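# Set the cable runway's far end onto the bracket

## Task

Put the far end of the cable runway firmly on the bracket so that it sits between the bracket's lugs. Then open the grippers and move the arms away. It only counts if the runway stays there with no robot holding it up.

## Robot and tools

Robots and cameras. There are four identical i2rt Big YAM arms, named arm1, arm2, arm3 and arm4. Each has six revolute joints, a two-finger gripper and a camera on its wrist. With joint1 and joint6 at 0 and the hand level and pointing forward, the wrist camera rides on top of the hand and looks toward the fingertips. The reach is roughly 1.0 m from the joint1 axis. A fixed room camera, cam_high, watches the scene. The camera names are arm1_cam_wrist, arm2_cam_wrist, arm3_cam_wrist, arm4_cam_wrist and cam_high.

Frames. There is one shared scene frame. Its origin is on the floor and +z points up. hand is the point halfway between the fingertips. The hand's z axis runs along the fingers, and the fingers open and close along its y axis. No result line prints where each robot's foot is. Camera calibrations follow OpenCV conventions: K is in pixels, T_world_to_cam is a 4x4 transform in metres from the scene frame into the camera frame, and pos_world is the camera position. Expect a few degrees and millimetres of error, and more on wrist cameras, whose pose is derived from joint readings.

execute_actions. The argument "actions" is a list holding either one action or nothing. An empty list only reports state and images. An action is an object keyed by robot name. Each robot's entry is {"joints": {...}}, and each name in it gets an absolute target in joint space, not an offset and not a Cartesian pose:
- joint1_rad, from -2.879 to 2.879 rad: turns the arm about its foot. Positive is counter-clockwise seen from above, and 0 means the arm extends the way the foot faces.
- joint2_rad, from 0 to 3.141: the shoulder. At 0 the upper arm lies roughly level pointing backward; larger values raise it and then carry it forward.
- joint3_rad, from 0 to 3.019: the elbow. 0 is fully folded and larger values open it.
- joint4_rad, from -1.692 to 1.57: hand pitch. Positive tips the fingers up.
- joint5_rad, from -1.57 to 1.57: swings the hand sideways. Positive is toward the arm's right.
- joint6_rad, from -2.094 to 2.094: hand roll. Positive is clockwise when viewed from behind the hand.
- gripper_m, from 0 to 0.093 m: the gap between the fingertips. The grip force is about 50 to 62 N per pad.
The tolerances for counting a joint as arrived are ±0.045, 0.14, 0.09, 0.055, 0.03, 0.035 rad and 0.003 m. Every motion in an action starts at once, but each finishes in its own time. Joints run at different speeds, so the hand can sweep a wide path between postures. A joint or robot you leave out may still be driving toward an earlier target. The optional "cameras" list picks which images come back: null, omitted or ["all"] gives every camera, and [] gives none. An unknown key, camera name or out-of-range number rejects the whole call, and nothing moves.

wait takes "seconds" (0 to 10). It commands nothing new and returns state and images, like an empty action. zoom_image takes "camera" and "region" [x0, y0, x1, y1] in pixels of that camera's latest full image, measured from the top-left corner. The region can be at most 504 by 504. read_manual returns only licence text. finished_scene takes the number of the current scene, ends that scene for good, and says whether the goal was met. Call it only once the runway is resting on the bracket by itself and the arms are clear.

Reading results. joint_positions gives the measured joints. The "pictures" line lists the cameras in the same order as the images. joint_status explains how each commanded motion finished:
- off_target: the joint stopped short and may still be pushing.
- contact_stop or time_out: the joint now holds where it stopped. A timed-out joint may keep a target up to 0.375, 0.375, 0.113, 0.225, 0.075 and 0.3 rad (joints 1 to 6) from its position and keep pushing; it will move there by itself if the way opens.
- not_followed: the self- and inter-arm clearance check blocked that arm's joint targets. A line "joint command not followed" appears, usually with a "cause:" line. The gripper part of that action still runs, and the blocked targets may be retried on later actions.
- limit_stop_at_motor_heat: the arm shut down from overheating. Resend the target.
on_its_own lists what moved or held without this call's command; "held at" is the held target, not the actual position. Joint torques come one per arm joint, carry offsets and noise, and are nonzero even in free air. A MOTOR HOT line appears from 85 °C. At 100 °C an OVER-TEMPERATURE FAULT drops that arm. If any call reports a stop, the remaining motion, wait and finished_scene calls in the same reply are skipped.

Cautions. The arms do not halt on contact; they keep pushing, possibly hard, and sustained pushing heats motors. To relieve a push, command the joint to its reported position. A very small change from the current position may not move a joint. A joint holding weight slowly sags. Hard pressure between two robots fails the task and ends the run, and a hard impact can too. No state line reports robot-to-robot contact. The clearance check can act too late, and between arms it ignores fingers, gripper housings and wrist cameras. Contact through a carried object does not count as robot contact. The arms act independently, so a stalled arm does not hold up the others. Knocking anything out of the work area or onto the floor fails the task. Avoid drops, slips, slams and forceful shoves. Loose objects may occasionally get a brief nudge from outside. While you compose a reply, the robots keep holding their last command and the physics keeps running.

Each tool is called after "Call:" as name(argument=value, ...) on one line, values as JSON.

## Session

Call:
execute_actions(actions=[])

Scene clock: 0.00 s.
Joint torques (N m, as the arm reports them, + toward a larger angle): no reading
arm1.joint_positions: joint1_rad=-0.095 joint2_rad=+0.610 joint3_rad=+1.356 joint4_rad=-1.343 joint5_rad=+0.302 joint6_rad=+0.363 gripper_m=+0.095
arm1.joint_status: not commanded
arm1.hand: x=-0.8975 y=-0.2718 z=+1.3453 quat_wxyz=(-0.398, +0.356, -0.801, -0.272) (m; scene frame)
arm2.joint_positions: joint1_rad=+0.393 joint2_rad=+0.602 joint3_rad=+1.470 joint4_rad=-1.335 joint5_rad=-0.095 joint6_rad=-0.230 gripper_m=+0.094
arm2.joint_status: not commanded
arm2.hand: x=-0.2217 y=+0.3242 z=+1.4251 quat_wxyz=(-0.419, -0.392, -0.753, +0.321) (m; scene frame)
arm3.joint_positions: joint1_rad=+0.175 joint2_rad=+0.498 joint3_rad=+1.325 joint4_rad=-1.343 joint5_rad=+0.245 joint6_rad=+0.445 gripper_m=+0.094
arm3.joint_status: not commanded
arm3.hand: x=+0.5889 y=-0.3451 z=+1.3025 quat_wxyz=(-0.284, +0.538, -0.673, -0.421) (m; scene frame)
arm4.joint_positions: joint1_rad=+0.014 joint2_rad=+0.583 joint3_rad=+1.388 joint4_rad=-1.455 joint5_rad=-0.018 joint6_rad=+0.046 gripper_m=+0.094
arm4.joint_status: not commanded
arm4.hand: x=+1.2497 y=+0.2998 z=+1.3611 quat_wxyz=(-0.349, -0.599, -0.665, +0.276) (m; scene frame)
pictures: arm1_cam_wrist, arm2_cam_wrist, arm3_cam_wrist, arm4_cam_wrist, cam_high
camera_calibration (this result's frames):
arm1_cam_wrist: T_world_to_cam=[[0.796321, -0.585768, -0.150825, 0.762947], [-0.593298, -0.707859, -0.383319, -0.203975], [0.117774, 0.394729, -0.911218, 1.56314], [0, 0, 0, 1]] pos_world=[-0.912665, -0.314491, 1.46124]
arm2_cam_wrist: T_world_to_cam=[[-0.854129, -0.492372, 0.167434, -0.269249], [-0.510954, 0.734499, -0.446584, 0.282962], [0.0969049, -0.466991, -0.878936, 1.55201], [0, 0, 0, 1]] pos_world=[-0.23579, 0.38437, 1.53557]
arm3_cam_wrist: T_world_to_cam=[[0.963422, -0.0816456, -0.255248, -0.265203], [-0.179147, -0.904579, -0.386837, 0.298783], [-0.199309, 0.418414, -0.886118, 1.53908], [0, 0, 0, 1]] pos_world=[0.61578, -0.395351, 1.41169]
arm4_cam_wrist: T_world_to_cam=[[-0.988774, -0.140599, -0.0505682, 1.34841], [-0.119453, 0.947149, -0.297723, 0.276754], [0.0897551, -0.28834, -0.953312, 1.39187], [0, 0, 0, 1]] pos_world=[1.2414, 0.32879, 1.47747]
Images, in order (width x height): arm1_cam_wrist 504x504, arm2_cam_wrist 504x504, arm3_cam_wrist 504x504, arm4_cam_wrist 504x504, cam_high 896x504.

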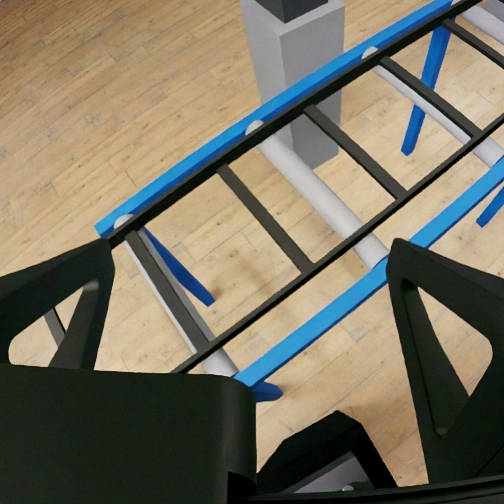

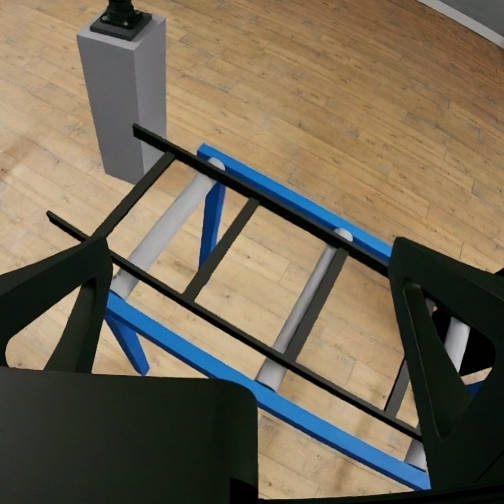

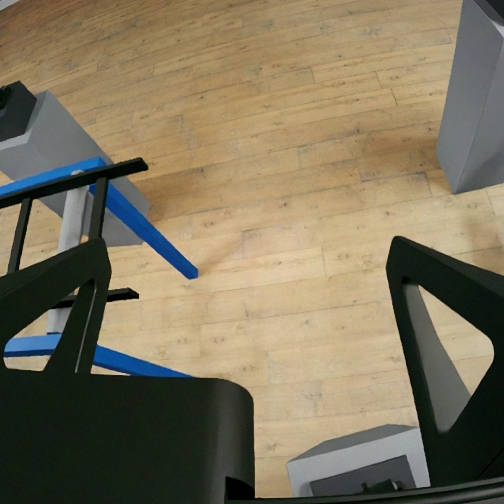

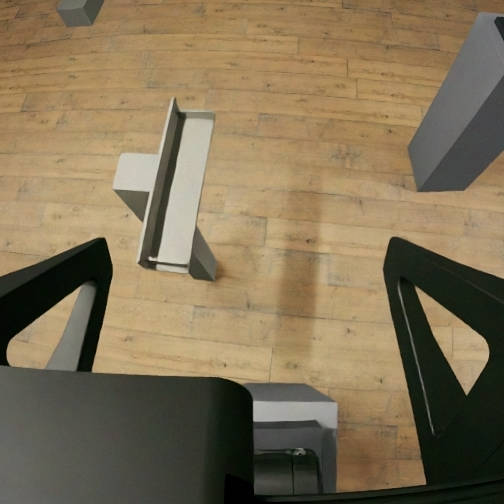

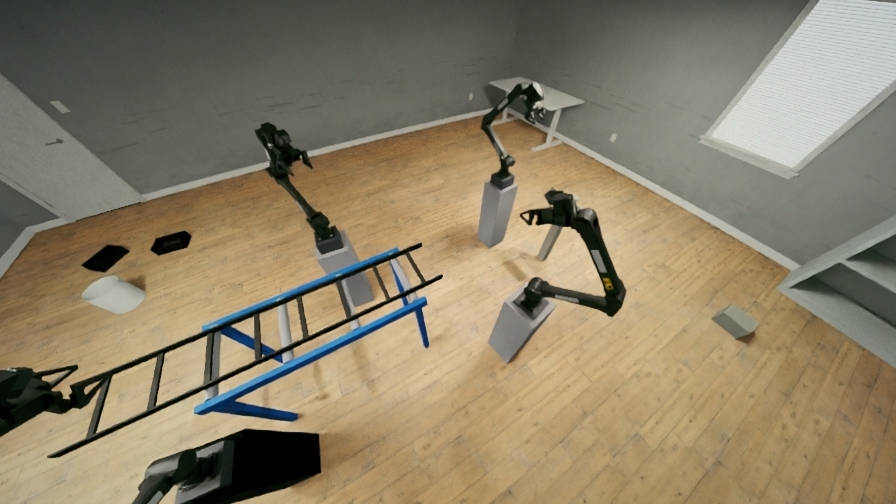

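Call:
execute_actions(actions=[{"arm3":{"joints":{"joint1_rad":0.58,"joint2_rad":2.32,"joint3_rad":2.4,"joint4_rad":-1.63,"joint5_rad":0,"joint6_rad":0.765}},"arm4":{"joints":{"joint1_rad":0.24,"joint2_rad":1.678,"joint3_rad":1.437,"joint4_rad":-1.2,"joint5_rad":0,"joint6_rad":0.37}}}], cameras=["arm3_cam_wrist","arm4_cam_wrist","cam_high"])

Scene clock: 4.17 s.
Joint torques (N m, as the arm reports them, + toward a larger angle): arm1=[-0.22  1.23  9.87  2.22  0.16 -0.13] | arm2=[ 0.54  4.24  9.17  2.13 -0.01 -0.02] | arm3=[  2.03 -23.11  10.51  -0.06   0.04   0.03] | arm4=[  0.21 -16.36  10.59   0.78   0.11  -0.04]
arm1.joint_positions: joint1_rad=-0.095 joint2_rad=+0.610 joint3_rad=+1.356 joint4_rad=-1.343 joint5_rad=+0.302 joint6_rad=+0.363 gripper_m=+0.095
arm1.joint_status: not commanded
arm1.hand: x=-0.8975 y=-0.2718 z=+1.3453 quat_wxyz=(-0.398, +0.356, -0.801, -0.272) (m; scene frame)
arm2.joint_positions: joint1_rad=+0.393 joint2_rad=+0.602 joint3_rad=+1.470 joint4_rad=-1.335 joint5_rad=-0.095 joint6_rad=-0.230 gripper_m=+0.094
arm2.joint_status: not commanded
arm2.hand: x=-0.2217 y=+0.3242 z=+1.4251 quat_wxyz=(-0.419, -0.392, -0.753, +0.321) (m; scene frame)
arm3.joint_positions: joint1_rad=+0.571 joint2_rad=+2.325 joint3_rad=+2.355 joint4_rad=-1.620 joint5_rad=+0.003 joint6_rad=+0.758 gripper_m=+0.094
arm3.joint_status: all done
arm3.hand: x=+0.1335 y=-0.0251 z=+0.8906 quat_wxyz=(-0.002, +0.707, -0.707, +0.014) (m; scene frame)
arm4.joint_positions: joint1_rad=+0.234 joint2_rad=+1.683 joint3_rad=+1.420 joint4_rad=-1.206 joint5_rad=-0.002 joint6_rad=+0.361 gripper_m=+0.094
arm4.joint_status: all done
arm4.hand: x=+1.4062 y=+0.0087 z=+0.9952 quat_wxyz=(-0.049, -0.705, -0.707, +0.019) (m; scene frame)
pictures: arm3_cam_wrist, arm4_cam_wrist, cam_high
camera_calibration (this result's frames):
arm3_cam_wrist: T_world_to_cam=[[0.999315, -0.00190563, 0.0369536, -0.168517], [-0.023805, -0.797681, 0.60261, -0.551885], [0.0283288, -0.603077, -0.79718, 0.814245], [0, 0, 0, 1]] pos_world=[0.132197, 0.0505036, 0.987898]
arm4_cam_wrist: T_world_to_cam=[[-0.998658, -0.012462, -0.0502743, 1.45622], [-0.03593, 0.865796, 0.499106, -0.44759], [0.0373075, 0.500242, -0.865082, 0.92418], [0, 0, 0, 1]] pos_world=[1.4037, -0.0566451, 1.0961]
Images, in order (width x height): arm3_cam_wrist 504x504, arm4_cam_wrist 504x504, cam_high 896x504.

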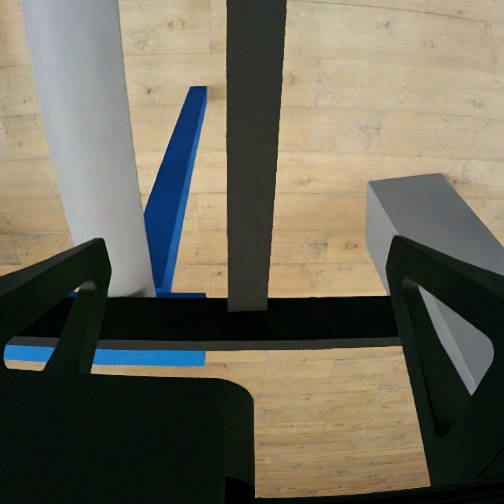

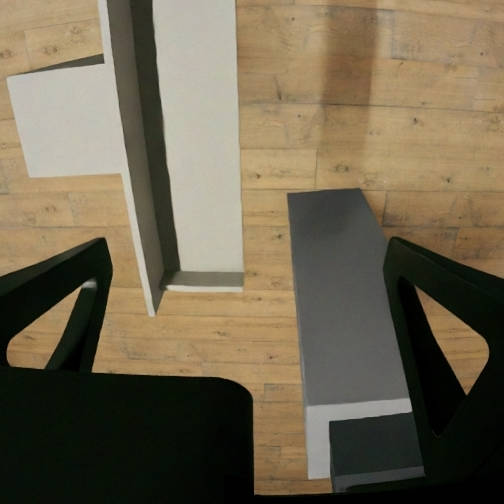

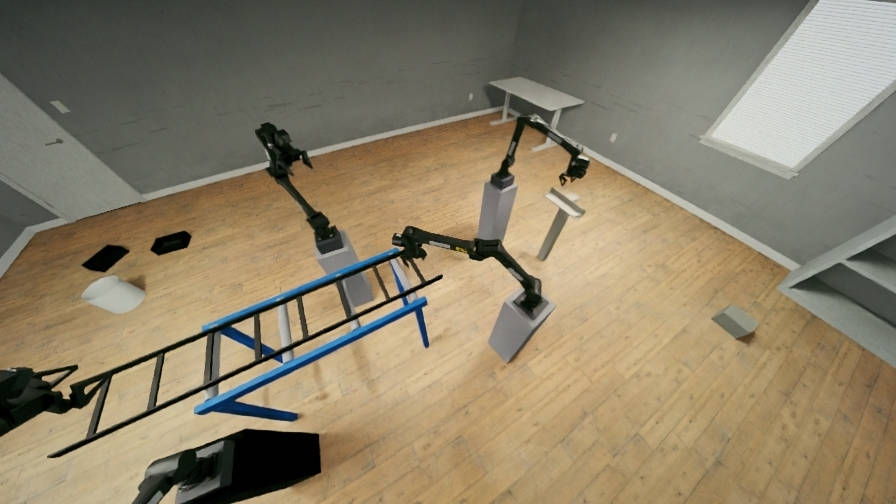

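Call:
execute_actions(actions=[{"arm3":{"joints":{"joint2_rad":2.356,"joint3_rad":2.11,"joint4_rad":-1.31,"gripper_m":0.055}},"arm4":{"joints":{"joint1_rad":-0.2,"joint6_rad":-0.85,"joint4_rad":-1.44}}}], cameras=["arm3_cam_wrist"])

Call:
execute_actions(actions=[{"arm3":{"joints":{"joint1_rad":0.33,"joint2_rad":2.11,"joint3_rad":1.66,"joint4_rad":-1.115,"joint6_rad":0.51,"gripper_m":0.042}}}], cameras=["arm3_cam_wrist"])

Call:
execute_actions(actions=[{"arm3":{"joints":{"joint1_rad":0.0,"joint2_rad":1.98,"joint3_rad":1.428,"joint4_rad":-1.02,"joint6_rad":0.18}}}], cameras=["arm3_cam_wrist"])

Call:
execute_actions(actions=[{"arm3":{"joints":{"joint1_rad":-0.34,"joint6_rad":-0.16}}}], cameras=["arm3_cam_wrist","cam_high"])

Scene clock: 10.90 s.
Joint torques (N m, as the arm reports them, + toward a larger angle): arm1=[-0.35  1.16  9.81  2.27  0.16 -0.11] | arm2=[ 0.46  5.31  9.3   2.04 -0.08 -0.01] | arm3=[  1.97 -22.91   7.63   0.84   0.03   0.03] | arm4=[  0.11 -16.15  10.15  -0.09  -0.09  -0.23]
arm1.joint_positions: joint1_rad=-0.095 joint2_rad=+0.610 joint3_rad=+1.356 joint4_rad=-1.343 joint5_rad=+0.302 joint6_rad=+0.363 gripper_m=+0.095
arm1.joint_status: not commanded
arm1.hand: x=-0.8975 y=-0.2718 z=+1.3453 quat_wxyz=(-0.398, +0.356, -0.801, -0.272) (m; scene frame)
arm2.joint_positions: joint1_rad=+0.393 joint2_rad=+0.602 joint3_rad=+1.470 joint4_rad=-1.335 joint5_rad=-0.095 joint6_rad=-0.230 gripper_m=+0.094
arm2.joint_status: not commanded
arm2.hand: x=-0.2217 y=+0.3242 z=+1.4251 quat_wxyz=(-0.419, -0.392, -0.753, +0.321) (m; scene frame)
arm3.joint_positions: joint1_rad=+0.571 joint2_rad=+2.365 joint3_rad=+2.102 joint4_rad=-1.322 joint5_rad=+0.003 joint6_rad=+0.758 gripper_m=+0.055
arm3.joint_status: all done
arm3.hand: x=+0.1360 y=-0.0276 z=+0.7673 quat_wxyz=(-0.002, +0.707, -0.707, +0.011) (m; scene frame)
arm4.joint_positions: joint1_rad=-0.206 joint2_rad=+1.683 joint3_rad=+1.420 joint4_rad=-1.431 joint5_rad=+0.000 joint6_rad=-0.841 gripper_m=+0.094
arm4.joint_status: all done
arm4.hand: x=+1.1830 y=+0.0313 z=+0.9950 quat_wxyz=(+0.018, -0.392, -0.918, -0.059) (m; scene frame)
pictures: arm3_cam_wrist
camera_calibration (this result's frames):
arm3_cam_wrist: T_world_to_cam=[[0.999452, -0.0024268, 0.0330179, -0.163527], [-0.0217439, -0.800173, 0.599374, -0.477396], [0.0249655, -0.599764, -0.799788, 0.716909], [0, 0, 0, 1]] pos_world=[0.135159, 0.0475792, 0.864913]
Images, in order (width x height): arm3_cam_wrist 504x504.

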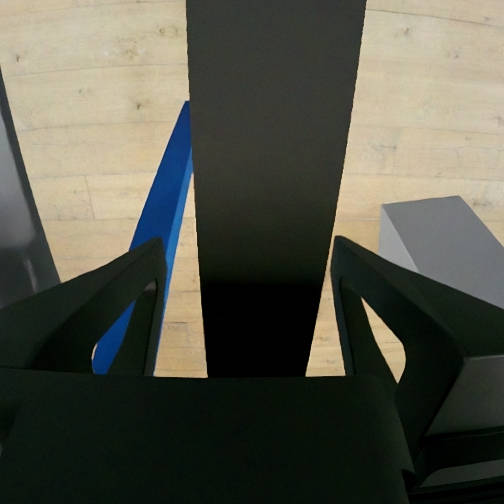

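Scene clock: 13.00 s.
Joint torques (N m, as the arm reports them, + toward a larger angle): arm1=[-0.37  1.21  9.86  2.25  0.16 -0.1 ] | arm2=[ 0.63  3.43  9.32  2.15 -0.04 -0.04] | arm3=[  1.75 -19.1    8.25   0.75   0.04   0.  ] | arm4=[ -0.21 -16.49  10.22  -0.11  -0.05  -0.23]
arm1.joint_positions: joint1_rad=-0.095 joint2_rad=+0.610 joint3_rad=+1.356 joint4_rad=-1.343 joint5_rad=+0.302 joint6_rad=+0.363 gripper_m=+0.095
arm1.joint_status: not commanded
arm1.hand: x=-0.8975 y=-0.2718 z=+1.3453 quat_wxyz=(-0.398, +0.356, -0.801, -0.272) (m; scene frame)
arm2.joint_positions: joint1_rad=+0.393 joint2_rad=+0.602 joint3_rad=+1.470 joint4_rad=-1.335 joint5_rad=-0.095 joint6_rad=-0.230 gripper_m=+0.094
arm2.joint_status: not commanded
arm2.hand: x=-0.2217 y=+0.3242 z=+1.4251 quat_wxyz=(-0.419, -0.392, -0.753, +0.321) (m; scene frame)
arm3.joint_positions: joint1_rad=+0.328 joint2_rad=+2.109 joint3_rad=+1.635 joint4_rad=-1.123 joint5_rad=+0.003 joint6_rad=+0.506 gripper_m=+0.042
arm3.joint_status: all done
arm3.hand: x=+0.3211 y=-0.0107 z=+0.7672 quat_wxyz=(+0.002, +0.710, -0.704, +0.016) (m; scene frame)
arm4.joint_positions: joint1_rad=-0.206 joint2_rad=+1.683 joint3_rad=+1.420 joint4_rad=-1.431 joint5_rad=+0.000 joint6_rad=-0.841 gripper_m=+0.094
arm4.joint_status: not commanded
arm4.hand: x=+1.1830 y=+0.0313 z=+0.9950 quat_wxyz=(+0.018, -0.392, -0.918, -0.059) (m; scene frame)
pictures: arm3_cam_wrist
camera_calibration (this result's frames):
arm3_cam_wrist: T_world_to_cam=[[0.999331, 0.00743444, 0.0358037, -0.350427], [-0.0159459, -0.792523, 0.609634, -0.469497], [0.0329076, -0.609797, -0.791874, 0.713598], [0, 0, 0, 1]] pos_world=[0.319223, 0.0656678, 0.863848]
Images, in order (width x height): arm3_cam_wrist 504x504.

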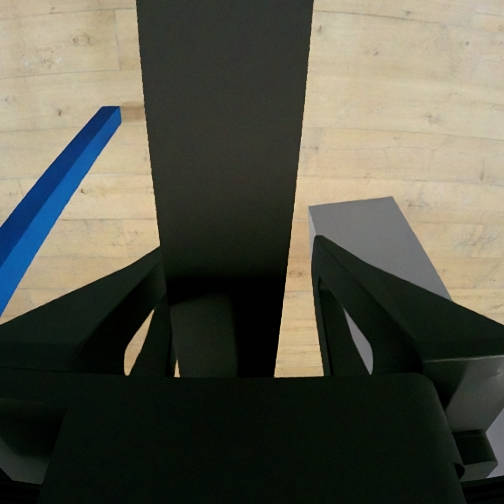

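Scene clock: 15.43 s.
Joint torques (N m, as the arm reports them, + toward a larger angle): arm1=[-0.37  1.42  9.9   2.2   0.15 -0.12] | arm2=[0.55 3.45 9.09 1.92 0.   0.  ] | arm3=[  0.22 -17.77   6.97   0.05   0.3   -0.09] | arm4=[ -0.09 -16.    10.13  -0.15  -0.08  -0.23]
arm1.joint_positions: joint1_rad=-0.095 joint2_rad=+0.610 joint3_rad=+1.356 joint4_rad=-1.343 joint5_rad=+0.302 joint6_rad=+0.363 gripper_m=+0.095
arm1.joint_status: not commanded
arm1.hand: x=-0.8975 y=-0.2718 z=+1.3453 quat_wxyz=(-0.398, +0.356, -0.801, -0.272) (m; scene frame)
arm2.joint_positions: joint1_rad=+0.393 joint2_rad=+0.602 joint3_rad=+1.470 joint4_rad=-1.335 joint5_rad=-0.095 joint6_rad=-0.230 gripper_m=+0.094
arm2.joint_status: not commanded
arm2.hand: x=-0.2217 y=+0.3242 z=+1.4251 quat_wxyz=(-0.419, -0.392, -0.753, +0.321) (m; scene frame)
arm3.joint_positions: joint1_rad=+0.020 joint2_rad=+1.987 joint3_rad=+1.416 joint4_rad=-1.012 joint5_rad=-0.007 joint6_rad=+0.183 gripper_m=+0.042
arm3.joint_status: all done
arm3.hand: x=+0.5050 y=+0.0033 z=+0.7641 quat_wxyz=(+0.006, +0.716, -0.698, +0.007) (m; scene frame)
arm4.joint_positions: joint1_rad=-0.206 joint2_rad=+1.683 joint3_rad=+1.420 joint4_rad=-1.431 joint5_rad=+0.000 joint6_rad=-0.841 gripper_m=+0.094
arm4.joint_status: not commanded
arm4.hand: x=+1.1830 y=+0.0313 z=+0.9950 quat_wxyz=(+0.018, -0.392, -0.918, -0.059) (m; scene frame)
pictures: arm3_cam_wrist
camera_calibration (this result's frames):
arm3_cam_wrist: T_world_to_cam=[[0.999625, 0.0218446, 0.0165378, -0.519648], [0.00741858, -0.796849, 0.604133, -0.46115], [0.0263752, -0.603784, -0.796712, 0.720641], [0, 0, 0, 1]] pos_world=[0.503867, 0.0789955, 0.861333]
Images, in order (width x height): arm3_cam_wrist 504x504.

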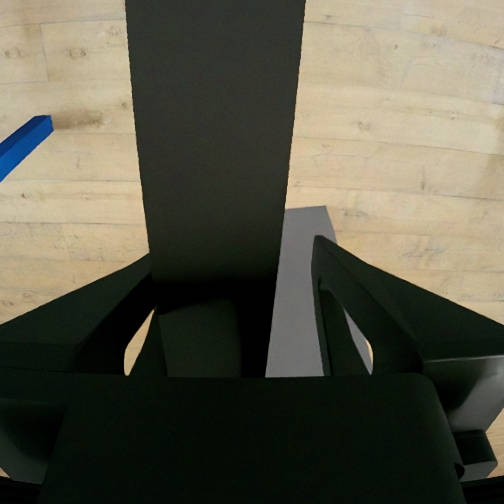

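Scene clock: 17.97 s.
Joint torques (N m, as the arm reports them, + toward a larger angle): arm1=[-0.5   1.03  9.81  2.1   0.15 -0.12] | arm2=[ 0.78  4.13  9.14  2.17 -0.03 -0.05] | arm3=[  0.31 -18.08   7.12   0.6    0.27  -0.04] | arm4=[ -0.29 -15.88  10.12  -0.18  -0.08  -0.22]
arm1.joint_positions: joint1_rad=-0.095 joint2_rad=+0.610 joint3_rad=+1.356 joint4_rad=-1.343 joint5_rad=+0.302 joint6_rad=+0.363 gripper_m=+0.095
arm1.joint_status: not commanded
arm1.hand: x=-0.8975 y=-0.2718 z=+1.3453 quat_wxyz=(-0.398, +0.356, -0.801, -0.272) (m; scene frame)
arm2.joint_positions: joint1_rad=+0.393 joint2_rad=+0.602 joint3_rad=+1.470 joint4_rad=-1.335 joint5_rad=-0.095 joint6_rad=-0.230 gripper_m=+0.094
arm2.joint_status: not commanded
arm2.hand: x=-0.2217 y=+0.3242 z=+1.4251 quat_wxyz=(-0.419, -0.392, -0.753, +0.321) (m; scene frame)
arm3.joint_positions: joint1_rad=-0.321 joint2_rad=+1.990 joint3_rad=+1.412 joint4_rad=-1.026 joint5_rad=-0.006 joint6_rad=-0.162 gripper_m=+0.042
arm3.joint_status: all done
arm3.hand: x=+0.6927 y=+0.0049 z=+0.7627 quat_wxyz=(+0.015, +0.717, -0.697, +0.011) (m; scene frame)
arm4.joint_positions: joint1_rad=-0.206 joint2_rad=+1.683 joint3_rad=+1.420 joint4_rad=-1.431 joint5_rad=+0.000 joint6_rad=-0.841 gripper_m=+0.094
arm4.joint_status: not commanded
arm4.hand: x=+1.1830 y=+0.0313 z=+0.9950 quat_wxyz=(+0.018, -0.392, -0.918, -0.059) (m; scene frame)
pictures: arm3_cam_wrist, cam_high
camera_calibration (this result's frames):
arm3_cam_wrist: T_world_to_cam=[[0.999613, 0.026075, 0.00964435, -0.702094], [0.0145244, -0.785596, 0.61857, -0.476345], [0.0237058, -0.61819, -0.785671, 0.709046], [0, 0, 0, 1]] pos_world=[0.691932, 0.0824177, 0.858501]
Images, in order (width x height): arm3_cam_wrist 504x504, cam_high 896x504.

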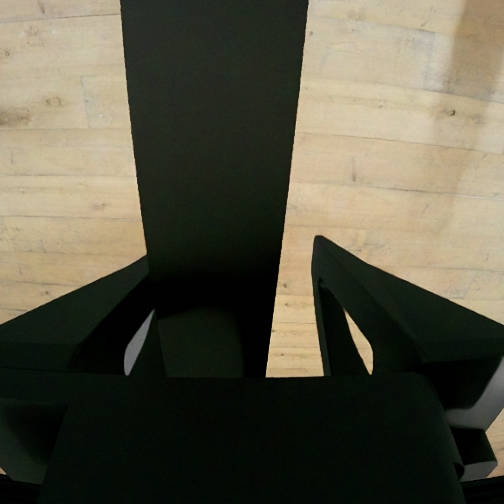

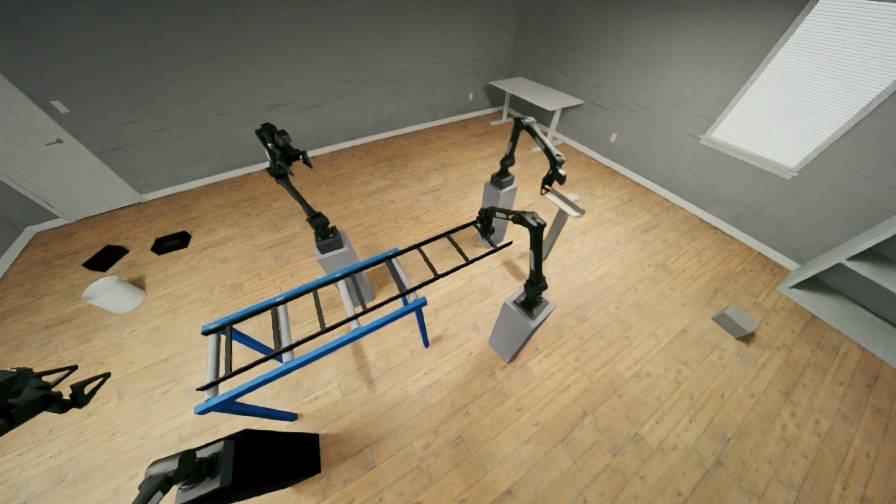

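Call:
execute_actions(actions=[{"arm3":{"joints":{"joint2_rad":0.8,"gripper_m":0.07}},"arm4":{"joints":{"joint1_rad":-0.4}}}], cameras=[])

Call:
execute_actions(actions=[{"arm3":{"joints":{"joint1_rad":-1.2}},"arm4":{"joints":{"joint1_rad":-0.97,"joint2_rad":2.33,"joint3_rad":2.24}}}], cameras=["arm4_cam_wrist"])

Scene clock: 22.53 s.
Joint torques (N m, as the arm reports them, + toward a larger angle): arm1=[-0.46  0.95  9.82  2.15  0.17 -0.11] | arm2=[ 0.81  3.71  9.2   2.11 -0.03 -0.01] | arm3=[ 0.9  -1.66  8.38  2.44  0.16 -0.03] | arm4=[ -0.1  -16.47  10.15  -0.09  -0.06  -0.23]
arm1.joint_positions: joint1_rad=-0.095 joint2_rad=+0.610 joint3_rad=+1.356 joint4_rad=-1.343 joint5_rad=+0.302 joint6_rad=+0.363 gripper_m=+0.095
arm1.joint_status: not commanded
arm1.hand: x=-0.8975 y=-0.2718 z=+1.3453 quat_wxyz=(-0.398, +0.356, -0.801, -0.272) (m; scene frame)
arm2.joint_positions: joint1_rad=+0.393 joint2_rad=+0.602 joint3_rad=+1.470 joint4_rad=-1.335 joint5_rad=-0.095 joint6_rad=-0.230 gripper_m=+0.094
arm2.joint_status: not commanded
arm2.hand: x=-0.2217 y=+0.3242 z=+1.4251 quat_wxyz=(-0.419, -0.392, -0.753, +0.321) (m; scene frame)
arm3.joint_positions: joint1_rad=-0.328 joint2_rad=+0.797 joint3_rad=+1.412 joint4_rad=-1.026 joint5_rad=-0.003 joint6_rad=-0.162 gripper_m=+0.070
arm3.joint_status: all done
arm3.hand: x=+0.6647 y=-0.1975 z=+1.3403 quat_wxyz=(-0.441, +0.600, -0.584, -0.323) (m; scene frame)
arm4.joint_positions: joint1_rad=-0.407 joint2_rad=+1.683 joint3_rad=+1.420 joint4_rad=-1.431 joint5_rad=+0.000 joint6_rad=-0.842 gripper_m=+0.094
arm4.joint_status: all done
arm4.hand: x=+1.0904 y=+0.0479 z=+0.9946 quat_wxyz=(+0.012, -0.481, -0.875, -0.060) (m; scene frame)
pictures: none
No camera images: the call's "cameras" was empty. Leave "cameras" out to get every camera's image.

Scene clock: 24.27 s.
Joint torques (N m, as the arm reports them, + toward a larger angle): arm1=[-0.35  1.42  9.87  2.21  0.16 -0.09] | arm2=[0.53 4.93 9.03 2.   0.02 0.01] | arm3=[ 0.87 -1.88  8.26  2.41  0.1  -0.01] | arm4=[ -1.73 -26.54  12.95   0.34  -0.08  -0.18]
arm1.joint_positions: joint1_rad=-0.095 joint2_rad=+0.610 joint3_rad=+1.356 joint4_rad=-1.343 joint5_rad=+0.302 joint6_rad=+0.363 gripper_m=+0.095
arm1.joint_status: not commanded
arm1.hand: x=-0.8975 y=-0.2718 z=+1.3453 quat_wxyz=(-0.398, +0.356, -0.801, -0.272) (m; scene frame)
arm2.joint_positions: joint1_rad=+0.393 joint2_rad=+0.602 joint3_rad=+1.470 joint4_rad=-1.335 joint5_rad=-0.095 joint6_rad=-0.230 gripper_m=+0.094
arm2.joint_status: not commanded
arm2.hand: x=-0.2217 y=+0.3242 z=+1.4251 quat_wxyz=(-0.419, -0.392, -0.753, +0.321) (m; scene frame)
arm3.joint_positions: joint1_rad=-1.192 joint2_rad=+0.797 joint3_rad=+1.412 joint4_rad=-1.026 joint5_rad=-0.001 joint6_rad=-0.162 gripper_m=+0.070
arm3.joint_status: all done
arm3.hand: x=+0.9064 y=-0.3536 z=+1.3425 quat_wxyz=(-0.539, +0.300, -0.780, -0.107) (m; scene frame)
arm4.joint_positions: joint1_rad=-0.962 joint2_rad=+2.337 joint3_rad=+2.194 joint4_rad=-1.437 joint5_rad=+0.001 joint6_rad=-0.844 gripper_m=+0.094
arm4.joint_status: all done
arm4.hand: x=+0.6949 y=+0.0230 z=+0.8935 quat_wxyz=(-0.002, -0.703, -0.711, -0.005) (m; scene frame)
pictures: arm4_cam_wrist
camera_calibration (this result's frames):
arm4_cam_wrist: T_world_to_cam=[[-0.99965, -0.0187461, -0.0186883, 0.713609], [-0.0261362, 0.810811, 0.584724, -0.516795], [0.0041914, 0.585008, -0.811017, 0.828302], [0, 0, 0, 1]] pos_world=[0.69638, -0.0521627, 0.987286]
Images, in order (width x height): arm4_cam_wrist 504x504.

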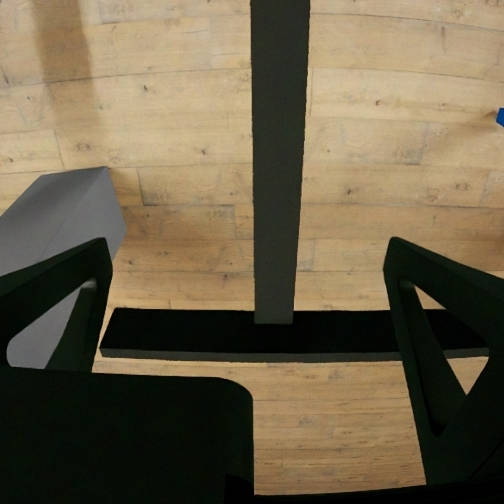

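Call:
execute_actions(actions=[{"arm3":{"joints":{"joint2_rad":1.5,"joint3_rad":1.85,"joint4_rad":-1.05,"joint5_rad":-0.3,"joint6_rad":0}},"arm4":{"joints":{"joint1_rad":-0.98,"joint2_rad":2.425,"joint3_rad":2.105,"joint4_rad":-1.215}}}], cameras=["arm4_cam_wrist"])

Call:
execute_actions(actions=[{"arm4":{"joints":{"gripper_m":0}}}], cameras=["arm3_cam_wrist","arm4_cam_wrist"])

Call:
execute_actions(actions=[{"arm4":{"joints":{"joint1_rad":-0.831,"joint2_rad":2.17,"joint3_rad":1.64,"joint4_rad":-0.99,"joint6_rad":-0.73}}}], cameras=["arm4_cam_wrist"])

Scene clock: 31.80 s.
Joint torques (N m, as the arm reports them, + toward a larger angle): arm1=[-0.52  1.27  9.81  2.16  0.15 -0.11] | arm2=[ 0.61  4.52  9.08  1.99 -0.01  0.  ] | arm3=[  0.84 -12.24  10.73   1.64  -0.14   0.  ] | arm4=[ -1.28 -27.28   9.37   0.72  -0.11  -0.23]
arm1.joint_positions: joint1_rad=-0.095 joint2_rad=+0.610 joint3_rad=+1.356 joint4_rad=-1.343 joint5_rad=+0.302 joint6_rad=+0.363 gripper_m=+0.095
arm1.joint_status: not commanded
arm1.hand: x=-0.8975 y=-0.2718 z=+1.3453 quat_wxyz=(-0.398, +0.356, -0.801, -0.272) (m; scene frame)
arm2.joint_positions: joint1_rad=+0.393 joint2_rad=+0.602 joint3_rad=+1.470 joint4_rad=-1.335 joint5_rad=-0.095 joint6_rad=-0.230 gripper_m=+0.094
arm2.joint_status: not commanded
arm2.hand: x=-0.2217 y=+0.3242 z=+1.4251 quat_wxyz=(-0.419, -0.392, -0.753, +0.321) (m; scene frame)
arm3.joint_positions: joint1_rad=-1.192 joint2_rad=+1.494 joint3_rad=+1.812 joint4_rad=-1.045 joint5_rad=-0.297 joint6_rad=-0.007 gripper_m=+0.070
arm3.joint_status: all done
arm3.hand: x=+1.0983 y=-0.1731 z=+1.2457 quat_wxyz=(-0.354, +0.315, -0.848, -0.238) (m; scene frame)
arm4.joint_positions: joint1_rad=-0.972 joint2_rad=+2.437 joint3_rad=+2.095 joint4_rad=-1.224 joint5_rad=+0.001 joint6_rad=-0.844 gripper_m=+0.094
arm4.joint_status: all done
arm4.hand: x=+0.6864 y=+0.0240 z=+0.7872 quat_wxyz=(-0.001, -0.706, -0.708, +0.001) (m; scene frame)
pictures: arm4_cam_wrist
camera_calibration (this result's frames):
arm4_cam_wrist: T_world_to_cam=[[-0.999917, -0.00928507, -0.0089491, 0.695414], [-0.0127494, 0.816025, 0.577876, -0.459587], [0.00193707, 0.577942, -0.816076, 0.7473], [0, 0, 0, 1]] pos_world=[0.688049, -0.0504042, 0.88166]
Images, in order (width x height): arm4_cam_wrist 504x504.

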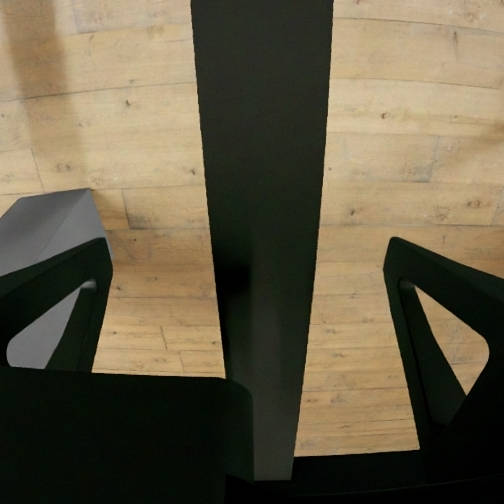

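Scene clock: 32.53 s.
Joint torques (N m, as the arm reports them, + toward a larger angle): arm1=[-0.59  1.29  9.85  2.27  0.15 -0.11] | arm2=[ 0.59  4.52  9.19  2.08 -0.04  0.  ] | arm3=[  0.97 -12.07  10.72   1.67  -0.15  -0.01] | arm4=[ -0.55 -26.76   9.58   0.43  -0.26   0.02]
arm1.joint_positions: joint1_rad=-0.095 joint2_rad=+0.610 joint3_rad=+1.356 joint4_rad=-1.343 joint5_rad=+0.302 joint6_rad=+0.363 gripper_m=+0.095
arm1.joint_status: not commanded
arm1.hand: x=-0.8975 y=-0.2718 z=+1.3453 quat_wxyz=(-0.398, +0.356, -0.801, -0.272) (m; scene frame)
arm2.joint_positions: joint1_rad=+0.393 joint2_rad=+0.602 joint3_rad=+1.470 joint4_rad=-1.335 joint5_rad=-0.095 joint6_rad=-0.230 gripper_m=+0.094
arm2.joint_status: not commanded
arm2.hand: x=-0.2217 y=+0.3242 z=+1.4251 quat_wxyz=(-0.419, -0.392, -0.753, +0.321) (m; scene frame)
arm3.joint_positions: joint1_rad=-1.192 joint2_rad=+1.494 joint3_rad=+1.812 joint4_rad=-1.045 joint5_rad=-0.297 joint6_rad=-0.007 gripper_m=+0.070
arm3.joint_status: not commanded
arm3.hand: x=+1.0983 y=-0.1731 z=+1.2457 quat_wxyz=(-0.354, +0.315, -0.848, -0.238) (m; scene frame)
arm4.joint_positions: joint1_rad=-0.975 joint2_rad=+2.437 joint3_rad=+2.095 joint4_rad=-1.213 joint5_rad=+0.004 joint6_rad=-0.865 gripper_m=+0.024
arm4.joint_status: gripper_m off_target (ended at +0.024, target +0.000)
arm4.hand: x=+0.6824 y=+0.0242 z=+0.7874 quat_wxyz=(+0.001, -0.700, -0.714, +0.007) (m; scene frame)
pictures: arm3_cam_wrist, arm4_cam_wrist
camera_calibration (this result's frames):
arm3_cam_wrist: T_world_to_cam=[[0.693732, -0.698884, -0.174064, -0.66826], [-0.718766, -0.656375, -0.229231, 0.962967], [0.0459545, 0.284136, -0.957682, 1.31489], [0, 0, 0, 1]] pos_world=[1.09532, -0.208577, 1.36367]
arm4_cam_wrist: T_world_to_cam=[[-0.999618, -0.0275357, 0.00234626, 0.682736], [-0.0211955, 0.818385, 0.574279, -0.451367], [-0.0177333, 0.57401, -0.818656, 0.762852], [0, 0, 0, 1]] pos_world=[0.686436, -0.0496929, 0.882122]
Images, in order (width x height): arm3_cam_wrist 504x504, arm4_cam_wrist 504x504.

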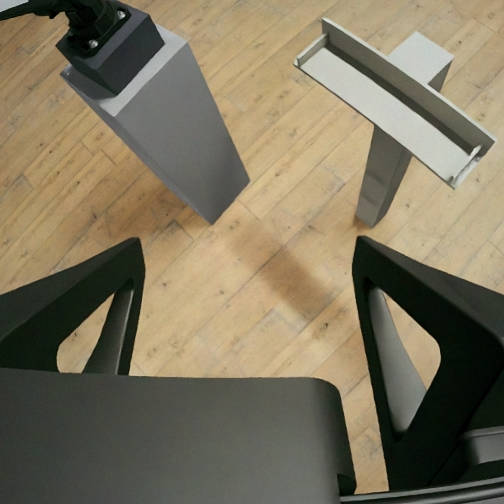

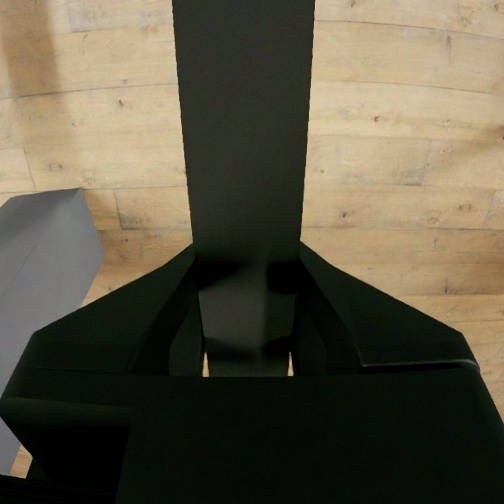

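Scene clock: 34.23 s.
Joint torques (N m, as the arm reports them, + toward a larger angle): arm1=[-0.58  1.24  9.8   2.2   0.16 -0.11] | arm2=[ 0.38  3.31  9.19  2.12  0.03 -0.03] | arm3=[  0.9  -12.25  10.66   1.72  -0.16   0.  ] | arm4=[ -1.82 -23.22  10.63   0.13  -0.2   -0.34]
arm1.joint_positions: joint1_rad=-0.095 joint2_rad=+0.610 joint3_rad=+1.356 joint4_rad=-1.343 joint5_rad=+0.302 joint6_rad=+0.363 gripper_m=+0.095
arm1.joint_status: not commanded
arm1.hand: x=-0.8975 y=-0.2718 z=+1.3453 quat_wxyz=(-0.398, +0.356, -0.801, -0.272) (m; scene frame)
arm2.joint_positions: joint1_rad=+0.393 joint2_rad=+0.602 joint3_rad=+1.470 joint4_rad=-1.335 joint5_rad=-0.095 joint6_rad=-0.230 gripper_m=+0.094
arm2.joint_status: not commanded
arm2.hand: x=-0.2217 y=+0.3242 z=+1.4251 quat_wxyz=(-0.419, -0.392, -0.753, +0.321) (m; scene frame)
arm3.joint_positions: joint1_rad=-1.192 joint2_rad=+1.494 joint3_rad=+1.812 joint4_rad=-1.045 joint5_rad=-0.297 joint6_rad=-0.007 gripper_m=+0.070
arm3.joint_status: not commanded
arm3.hand: x=+1.0983 y=-0.1731 z=+1.2457 quat_wxyz=(-0.354, +0.315, -0.848, -0.238) (m; scene frame)
arm4.joint_positions: joint1_rad=-0.814 joint2_rad=+2.184 joint3_rad=+1.606 joint4_rad=-0.979 joint5_rad=+0.003 joint6_rad=-0.710 gripper_m=+0.024
arm4.joint_status: all done
arm4.hand: x=+0.8284 y=+0.0212 z=+0.7841 quat_wxyz=(-0.001, -0.698, -0.716, +0.006) (m; scene frame)
pictures: arm4_cam_wrist
camera_calibration (this result's frames):
arm4_cam_wrist: T_world_to_cam=[[-0.999445, -0.0332883, -0.00099148, 0.831194], [-0.0278493, 0.819079, 0.573004, -0.437448], [-0.0182622, 0.572714, -0.819552, 0.76563], [0, 0, 0, 1]] pos_world=[0.832532, -0.0525133, 0.878958]
Images, in order (width x height): arm4_cam_wrist 504x504.

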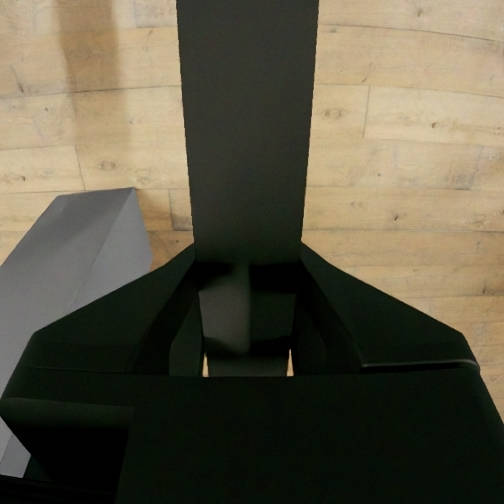

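Call:
execute_actions(actions=[{"arm4":{"joints":{"joint1_rad":-0.61,"joint2_rad":1.955,"joint3_rad":1.38,"joint4_rad":-0.885,"joint6_rad":-0.5}}}], cameras=[])

Call:
execute_actions(actions=[{"arm4":{"joints":{"joint1_rad":-0.33,"joint2_rad":1.81,"joint3_rad":1.26,"joint4_rad":-0.85,"joint6_rad":-0.22}}}], cameras=["arm4_cam_wrist"])

Call:
execute_actions(actions=[{"arm4":{"joints":{"joint1_rad":-0.05,"joint2_rad":1.74,"joint3_rad":1.29,"joint4_rad":-0.87,"joint6_rad":0.06}}}], cameras=["arm3_cam_wrist","arm4_cam_wrist","cam_high"])

Scene clock: 38.53 s.
Joint torques (N m, as the arm reports them, + toward a larger angle): arm1=[-0.4   0.99  9.82  2.25  0.15 -0.11] | arm2=[-0.34  4.11  9.24  1.93 -0.07 -0.03] | arm3=[  0.87 -12.01  10.71   1.74  -0.13   0.01] | arm4=[ -0.11 -25.78  11.38  -0.31  -0.45  -0.03]
arm1.joint_positions: joint1_rad=-0.095 joint2_rad=+0.610 joint3_rad=+1.356 joint4_rad=-1.343 joint5_rad=+0.302 joint6_rad=+0.363 gripper_m=+0.095
arm1.joint_status: not commanded
arm1.hand: x=-0.8975 y=-0.2718 z=+1.3453 quat_wxyz=(-0.398, +0.356, -0.801, -0.272) (m; scene frame)
arm2.joint_positions: joint1_rad=+0.393 joint2_rad=+0.602 joint3_rad=+1.470 joint4_rad=-1.335 joint5_rad=-0.095 joint6_rad=-0.230 gripper_m=+0.094
arm2.joint_status: not commanded
arm2.hand: x=-0.2217 y=+0.3242 z=+1.4251 quat_wxyz=(-0.419, -0.392, -0.753, +0.321) (m; scene frame)
arm3.joint_positions: joint1_rad=-1.192 joint2_rad=+1.494 joint3_rad=+1.812 joint4_rad=-1.045 joint5_rad=-0.297 joint6_rad=-0.007 gripper_m=+0.070
arm3.joint_status: not commanded
arm3.hand: x=+1.0983 y=-0.1731 z=+1.2457 quat_wxyz=(-0.354, +0.315, -0.848, -0.238) (m; scene frame)
arm4.joint_positions: joint1_rad=-0.615 joint2_rad=+2.033 joint3_rad=+1.327 joint4_rad=-0.867 joint5_rad=+0.009 joint6_rad=-0.510 gripper_m=+0.024
arm4.joint_status: all done
arm4.hand: x=+0.9658 y=+0.0217 z=+0.7836 quat_wxyz=(+0.003, -0.698, -0.716, +0.000) (m; scene frame)
pictures: none
No camera images: the call's "cameras" was empty. Leave "cameras" out to get every camera's image.

Scene clock: 40.73 s.
Joint torques (N m, as the arm reports them, + toward a larger angle): arm1=[-0.19  1.34  9.78  2.21  0.15 -0.11] | arm2=[ 0.13  3.7   9.37  2.03 -0.01  0.  ] | arm3=[  0.89 -12.44  10.81   1.68  -0.16   0.  ] | arm4=[  0.58 -30.49  11.75  -0.45  -0.47   0.  ]
arm1.joint_positions: joint1_rad=-0.095 joint2_rad=+0.610 joint3_rad=+1.356 joint4_rad=-1.343 joint5_rad=+0.302 joint6_rad=+0.363 gripper_m=+0.095
arm1.joint_status: not commanded
arm1.hand: x=-0.8975 y=-0.2718 z=+1.3453 quat_wxyz=(-0.398, +0.356, -0.801, -0.272) (m; scene frame)
arm2.joint_positions: joint1_rad=+0.393 joint2_rad=+0.602 joint3_rad=+1.470 joint4_rad=-1.335 joint5_rad=-0.095 joint6_rad=-0.230 gripper_m=+0.094
arm2.joint_status: not commanded
arm2.hand: x=-0.2217 y=+0.3242 z=+1.4251 quat_wxyz=(-0.419, -0.392, -0.753, +0.321) (m; scene frame)
arm3.joint_positions: joint1_rad=-1.192 joint2_rad=+1.494 joint3_rad=+1.812 joint4_rad=-1.045 joint5_rad=-0.297 joint6_rad=-0.007 gripper_m=+0.070
arm3.joint_status: not commanded
arm3.hand: x=+1.0983 y=-0.1731 z=+1.2457 quat_wxyz=(-0.354, +0.315, -0.848, -0.238) (m; scene frame)
arm4.joint_positions: joint1_rad=-0.343 joint2_rad=+1.959 joint3_rad=+1.197 joint4_rad=-0.827 joint5_rad=+0.010 joint6_rad=-0.234 gripper_m=+0.024
arm4.joint_status: joint2_rad time_out (moved -0.074 of -0.223); the others done
arm4.on_its_own: joint2_rad reads +1.959 and still pushes toward +1.810 since a time_out
arm4.hand: x=+1.1120 y=+0.0118 z=+0.7846 quat_wxyz=(+0.007, -0.700, -0.714, -0.006) (m; scene frame)
pictures: arm4_cam_wrist
camera_calibration (this result's frames):
arm4_cam_wrist: T_world_to_cam=[[-0.999598, -0.0275494, -0.00673376, 1.11897], [-0.0261325, 0.802484, 0.596101, -0.441919], [-0.0110185, 0.596037, -0.802881, 0.755204], [0, 0, 0, 1]] pos_world=[1.11529, -0.0646703, 0.877303]
Images, in order (width x height): arm4_cam_wrist 504x504.

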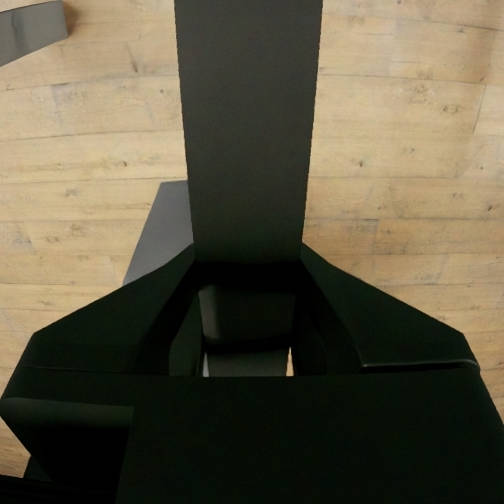

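not run: a stop came earlier in this reply.

Call:
execute_actions(actions=[{"arm4":{"joints":{"joint1_rad":-0.03,"joint2_rad":1.7,"joint3_rad":1.29,"joint4_rad":-0.88,"joint6_rad":0.08}}}], cameras=["arm3_cam_wrist","arm4_cam_wrist","cam_high"])

Scene clock: 44.43 s.
Joint torques (N m, as the arm reports them, + toward a larger angle): arm1=[-0.34  0.93  9.87  2.24  0.16 -0.11] | arm2=[ 0.68  4.43  9.27  1.95 -0.07  0.01] | arm3=[  1.09 -12.2   10.75   1.67  -0.13   0.02] | arm4=[  0.52 -32.31  14.78   0.12   0.01  -0.12]
arm1.joint_positions: joint1_rad=-0.095 joint2_rad=+0.610 joint3_rad=+1.356 joint4_rad=-1.343 joint5_rad=+0.302 joint6_rad=+0.363 gripper_m=+0.095
arm1.joint_status: not commanded
arm1.hand: x=-0.8975 y=-0.2718 z=+1.3453 quat_wxyz=(-0.398, +0.356, -0.801, -0.272) (m; scene frame)
arm2.joint_positions: joint1_rad=+0.393 joint2_rad=+0.602 joint3_rad=+1.470 joint4_rad=-1.335 joint5_rad=-0.095 joint6_rad=-0.230 gripper_m=+0.094
arm2.joint_status: not commanded
arm2.hand: x=-0.2217 y=+0.3242 z=+1.4251 quat_wxyz=(-0.419, -0.392, -0.753, +0.321) (m; scene frame)
arm3.joint_positions: joint1_rad=-1.192 joint2_rad=+1.494 joint3_rad=+1.812 joint4_rad=-1.045 joint5_rad=-0.297 joint6_rad=-0.007 gripper_m=+0.070
arm3.joint_status: not commanded
arm3.hand: x=+1.0983 y=-0.1731 z=+1.2457 quat_wxyz=(-0.354, +0.315, -0.848, -0.238) (m; scene frame)
arm4.joint_positions: joint1_rad=-0.042 joint2_rad=+1.877 joint3_rad=+1.197 joint4_rad=-0.871 joint5_rad=-0.001 joint6_rad=+0.076 gripper_m=+0.024
arm4.joint_status: joint2_rad time_out (moved -0.082 of -0.259); joint3_rad time_out (moved +0.000 of +0.093); the others done
arm4.on_its_own: joint2_rad reads +1.877 and still pushes toward +1.700 since a time_out; joint3_rad reads +1.197 and still pushes toward +1.290 since a time_out
arm4.hand: x=+1.2640 y=-0.0010 z=+0.8247 quat_wxyz=(-0.010, -0.703, -0.711, +0.006) (m; scene frame)
pictures: arm3_cam_wrist, arm4_cam_wrist, cam_high
camera_calibration (this result's frames):
arm3_cam_wrist: T_world_to_cam=[[0.693732, -0.698884, -0.174064, -0.66826], [-0.718766, -0.656375, -0.229231, 0.962967], [0.0459545, 0.284136, -0.957682, 1.31489], [0, 0, 0, 1]] pos_world=[1.09532, -0.208577, 1.36367]
arm4_cam_wrist: T_world_to_cam=[[-0.999705, -0.0194029, -0.0146036, 1.27741], [-0.0242575, 0.826214, 0.562833, -0.426533], [0.00114511, 0.563022, -0.826441, 0.800707], [0, 0, 0, 1]] pos_world=[1.26577, -0.073622, 0.920459]
Images, in order (width x height): arm3_cam_wrist 504x504, arm4_cam_wrist 504x504, cam_high 896x504.

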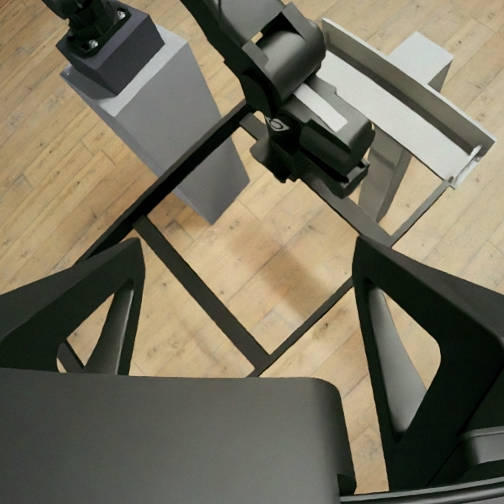

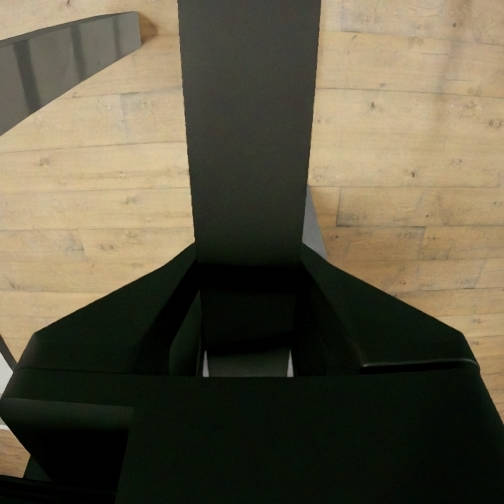

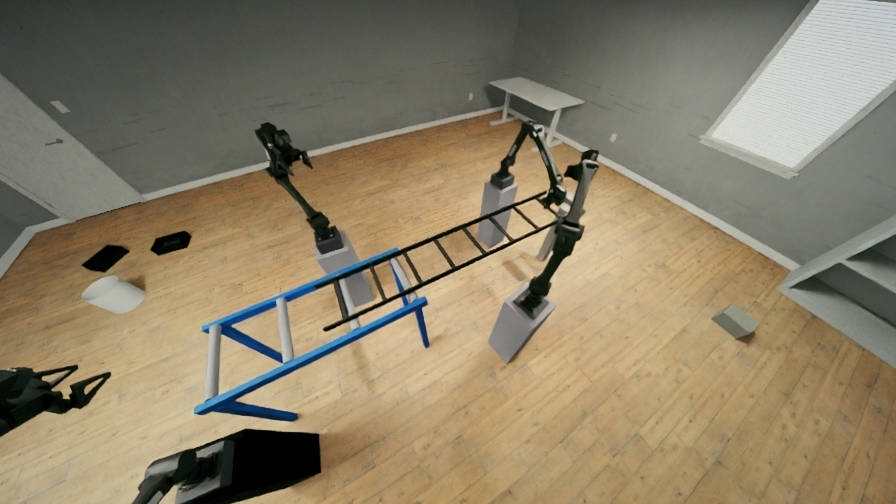

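Call:
execute_actions(actions=[{"arm4":{"joints":{"joint1_rad":0.15,"joint2_rad":1.74,"joint6_rad":0.26}},"arm3":{"joints":{"joint5_rad":-0.1}}}], cameras=["arm3_cam_wrist","arm4_cam_wrist"])

Scene clock: 47.57 s.
Joint torques (N m, as the arm reports them, + toward a larger angle): arm1=[-0.83  1.28  9.8   2.13  0.16 -0.1 ] | arm2=[ 0.58  4.16  9.17  1.84 -0.02  0.01] | arm3=[  0.95 -12.57  10.68   1.7    0.16   0.  ] | arm4=[  0.08 -31.16  14.78  -0.06  -0.12  -0.04]
arm1.joint_positions: joint1_rad=-0.095 joint2_rad=+0.610 joint3_rad=+1.356 joint4_rad=-1.343 joint5_rad=+0.302 joint6_rad=+0.363 gripper_m=+0.095
arm1.joint_status: not commanded
arm1.hand: x=-0.8975 y=-0.2718 z=+1.3453 quat_wxyz=(-0.398, +0.356, -0.801, -0.272) (m; scene frame)
arm2.joint_positions: joint1_rad=+0.393 joint2_rad=+0.602 joint3_rad=+1.470 joint4_rad=-1.335 joint5_rad=-0.095 joint6_rad=-0.230 gripper_m=+0.094
arm2.joint_status: not commanded
arm2.hand: x=-0.2217 y=+0.3242 z=+1.4251 quat_wxyz=(-0.419, -0.392, -0.753, +0.321) (m; scene frame)
arm3.joint_positions: joint1_rad=-1.192 joint2_rad=+1.494 joint3_rad=+1.812 joint4_rad=-1.045 joint5_rad=-0.103 joint6_rad=-0.007 gripper_m=+0.070
arm3.joint_status: all done
arm3.hand: x=+1.1200 y=-0.1979 z=+1.2416 quat_wxyz=(-0.382, +0.279, -0.867, -0.155) (m; scene frame)
arm4.joint_positions: joint1_rad=+0.140 joint2_rad=+1.899 joint3_rad=+1.197 joint4_rad=-0.865 joint5_rad=+0.003 joint6_rad=+0.250 gripper_m=+0.024
arm4.joint_status: joint2_rad time_out (moved +0.022 of -0.137); the others done
arm4.on_its_own: joint2_rad reads +1.899 and still pushes toward +1.740 since a time_out; joint3_rad reads +1.197 and still pushes toward +1.290 since a time_out
arm4.hand: x=+1.3524 y=+0.0169 z=+0.8142 quat_wxyz=(-0.003, -0.700, -0.714, +0.002) (m; scene frame)
pictures: arm3_cam_wrist, arm4_cam_wrist
camera_calibration (this result's frames):
arm3_cam_wrist: T_world_to_cam=[[0.592301, -0.804286, -0.0480009, -0.765123], [-0.792355, -0.570639, -0.215743, 1.0439], [0.146127, 0.165818, -0.97527, 1.20322], [0, 0, 0, 1]] pos_world=[1.1045, -0.219202, 1.36195]
arm4_cam_wrist: T_world_to_cam=[[-0.999575, -0.0272263, -0.0104003, 1.36255], [-0.0282453, 0.816947, 0.57602, -0.438419], [-0.0071864, 0.57607, -0.817369, 0.785563], [0, 0, 0, 1]] pos_world=[1.35523, -0.0572771, 0.908804]
Images, in order (width x height): arm3_cam_wrist 504x504, arm4_cam_wrist 504x504.

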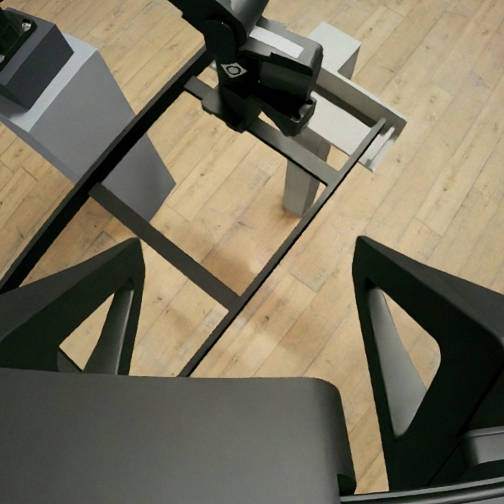

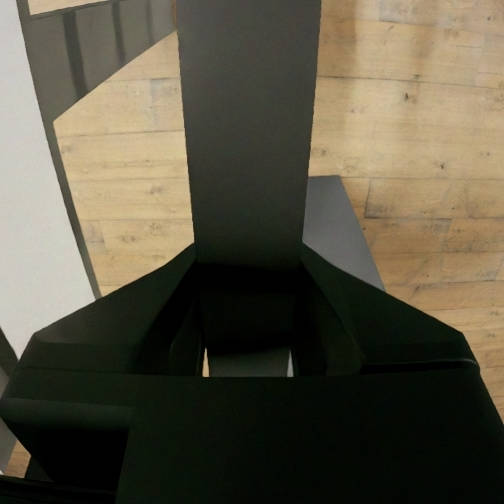

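Call:
execute_actions(actions=[{"arm4":{"joints":{"joint1_rad":0.165,"joint2_rad":1.82,"joint4_rad":-0.79}}}], cameras=["arm3_cam_wrist"])

Call:
zoom_image(camera="arm3_cam_wrist", region=[180,0,430,220])

Scene clock: 50.53 s.
Joint torques (N m, as the arm reports them, + toward a larger angle): arm1=[-0.38  0.99  9.86  2.25  0.17 -0.1 ] | arm2=[ 1.2   3.87  9.21  2.01 -0.01 -0.01] | arm3=[  0.87 -12.33  10.65   1.69   0.15   0.  ] | arm4=[  0.22 -31.01  14.45   0.2   -0.43  -0.21]
arm1.joint_positions: joint1_rad=-0.095 joint2_rad=+0.610 joint3_rad=+1.356 joint4_rad=-1.343 joint5_rad=+0.302 joint6_rad=+0.363 gripper_m=+0.095
arm1.joint_status: not commanded
arm1.hand: x=-0.8975 y=-0.2718 z=+1.3453 quat_wxyz=(-0.398, +0.356, -0.801, -0.272) (m; scene frame)
arm2.joint_positions: joint1_rad=+0.393 joint2_rad=+0.602 joint3_rad=+1.470 joint4_rad=-1.335 joint5_rad=-0.095 joint6_rad=-0.230 gripper_m=+0.094
arm2.joint_status: not commanded
arm2.hand: x=-0.2217 y=+0.3242 z=+1.4251 quat_wxyz=(-0.419, -0.392, -0.753, +0.321) (m; scene frame)
arm3.joint_positions: joint1_rad=-1.192 joint2_rad=+1.494 joint3_rad=+1.812 joint4_rad=-1.045 joint5_rad=-0.103 joint6_rad=-0.007 gripper_m=+0.070
arm3.joint_status: not commanded
arm3.hand: x=+1.1200 y=-0.1979 z=+1.2416 quat_wxyz=(-0.382, +0.279, -0.867, -0.155) (m; scene frame)
arm4.joint_positions: joint1_rad=+0.154 joint2_rad=+1.978 joint3_rad=+1.197 joint4_rad=-0.788 joint5_rad=+0.011 joint6_rad=+0.264 gripper_m=+0.024
arm4.joint_status: joint2_rad off_target (ended at +1.978, target +1.820); the others done
arm4.on_its_own: joint2_rad reads +1.978 and still pushes toward +1.820 since a time_out; joint3_rad reads +1.197 and still pushes toward +1.290 since a time_out
arm4.hand: x=+1.3598 y=+0.0134 z=+0.7763 quat_wxyz=(+0.000, -0.700, -0.714, +0.005) (m; scene frame)
pictures: arm3_cam_wrist
camera_calibration (this result's frames):
arm3_cam_wrist: T_world_to_cam=[[0.592301, -0.804286, -0.0480009, -0.765123], [-0.792355, -0.570639, -0.215743, 1.0439], [0.146127, 0.165818, -0.97527, 1.20322], [0, 0, 0, 1]] pos_world=[1.1045, -0.219202, 1.36195]
Images, in order (width x height): arm3_cam_wrist 504x504.

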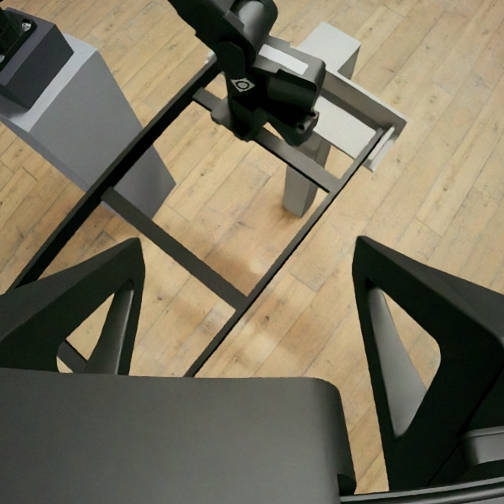

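Region (180, 0, 430, 220) of arm3_cam_wrist's 504x504 image, scaled by 2.016, with more detail than that image has; it fills the top 444 rows of this view, and the rest is white.

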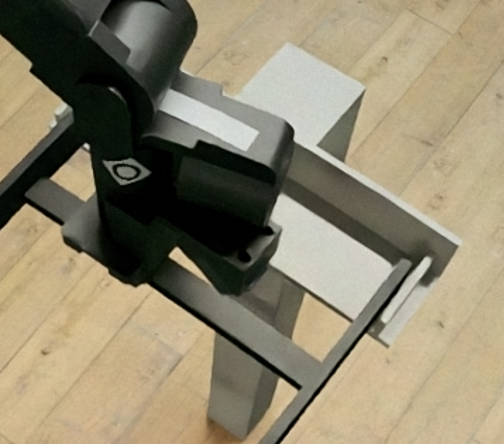

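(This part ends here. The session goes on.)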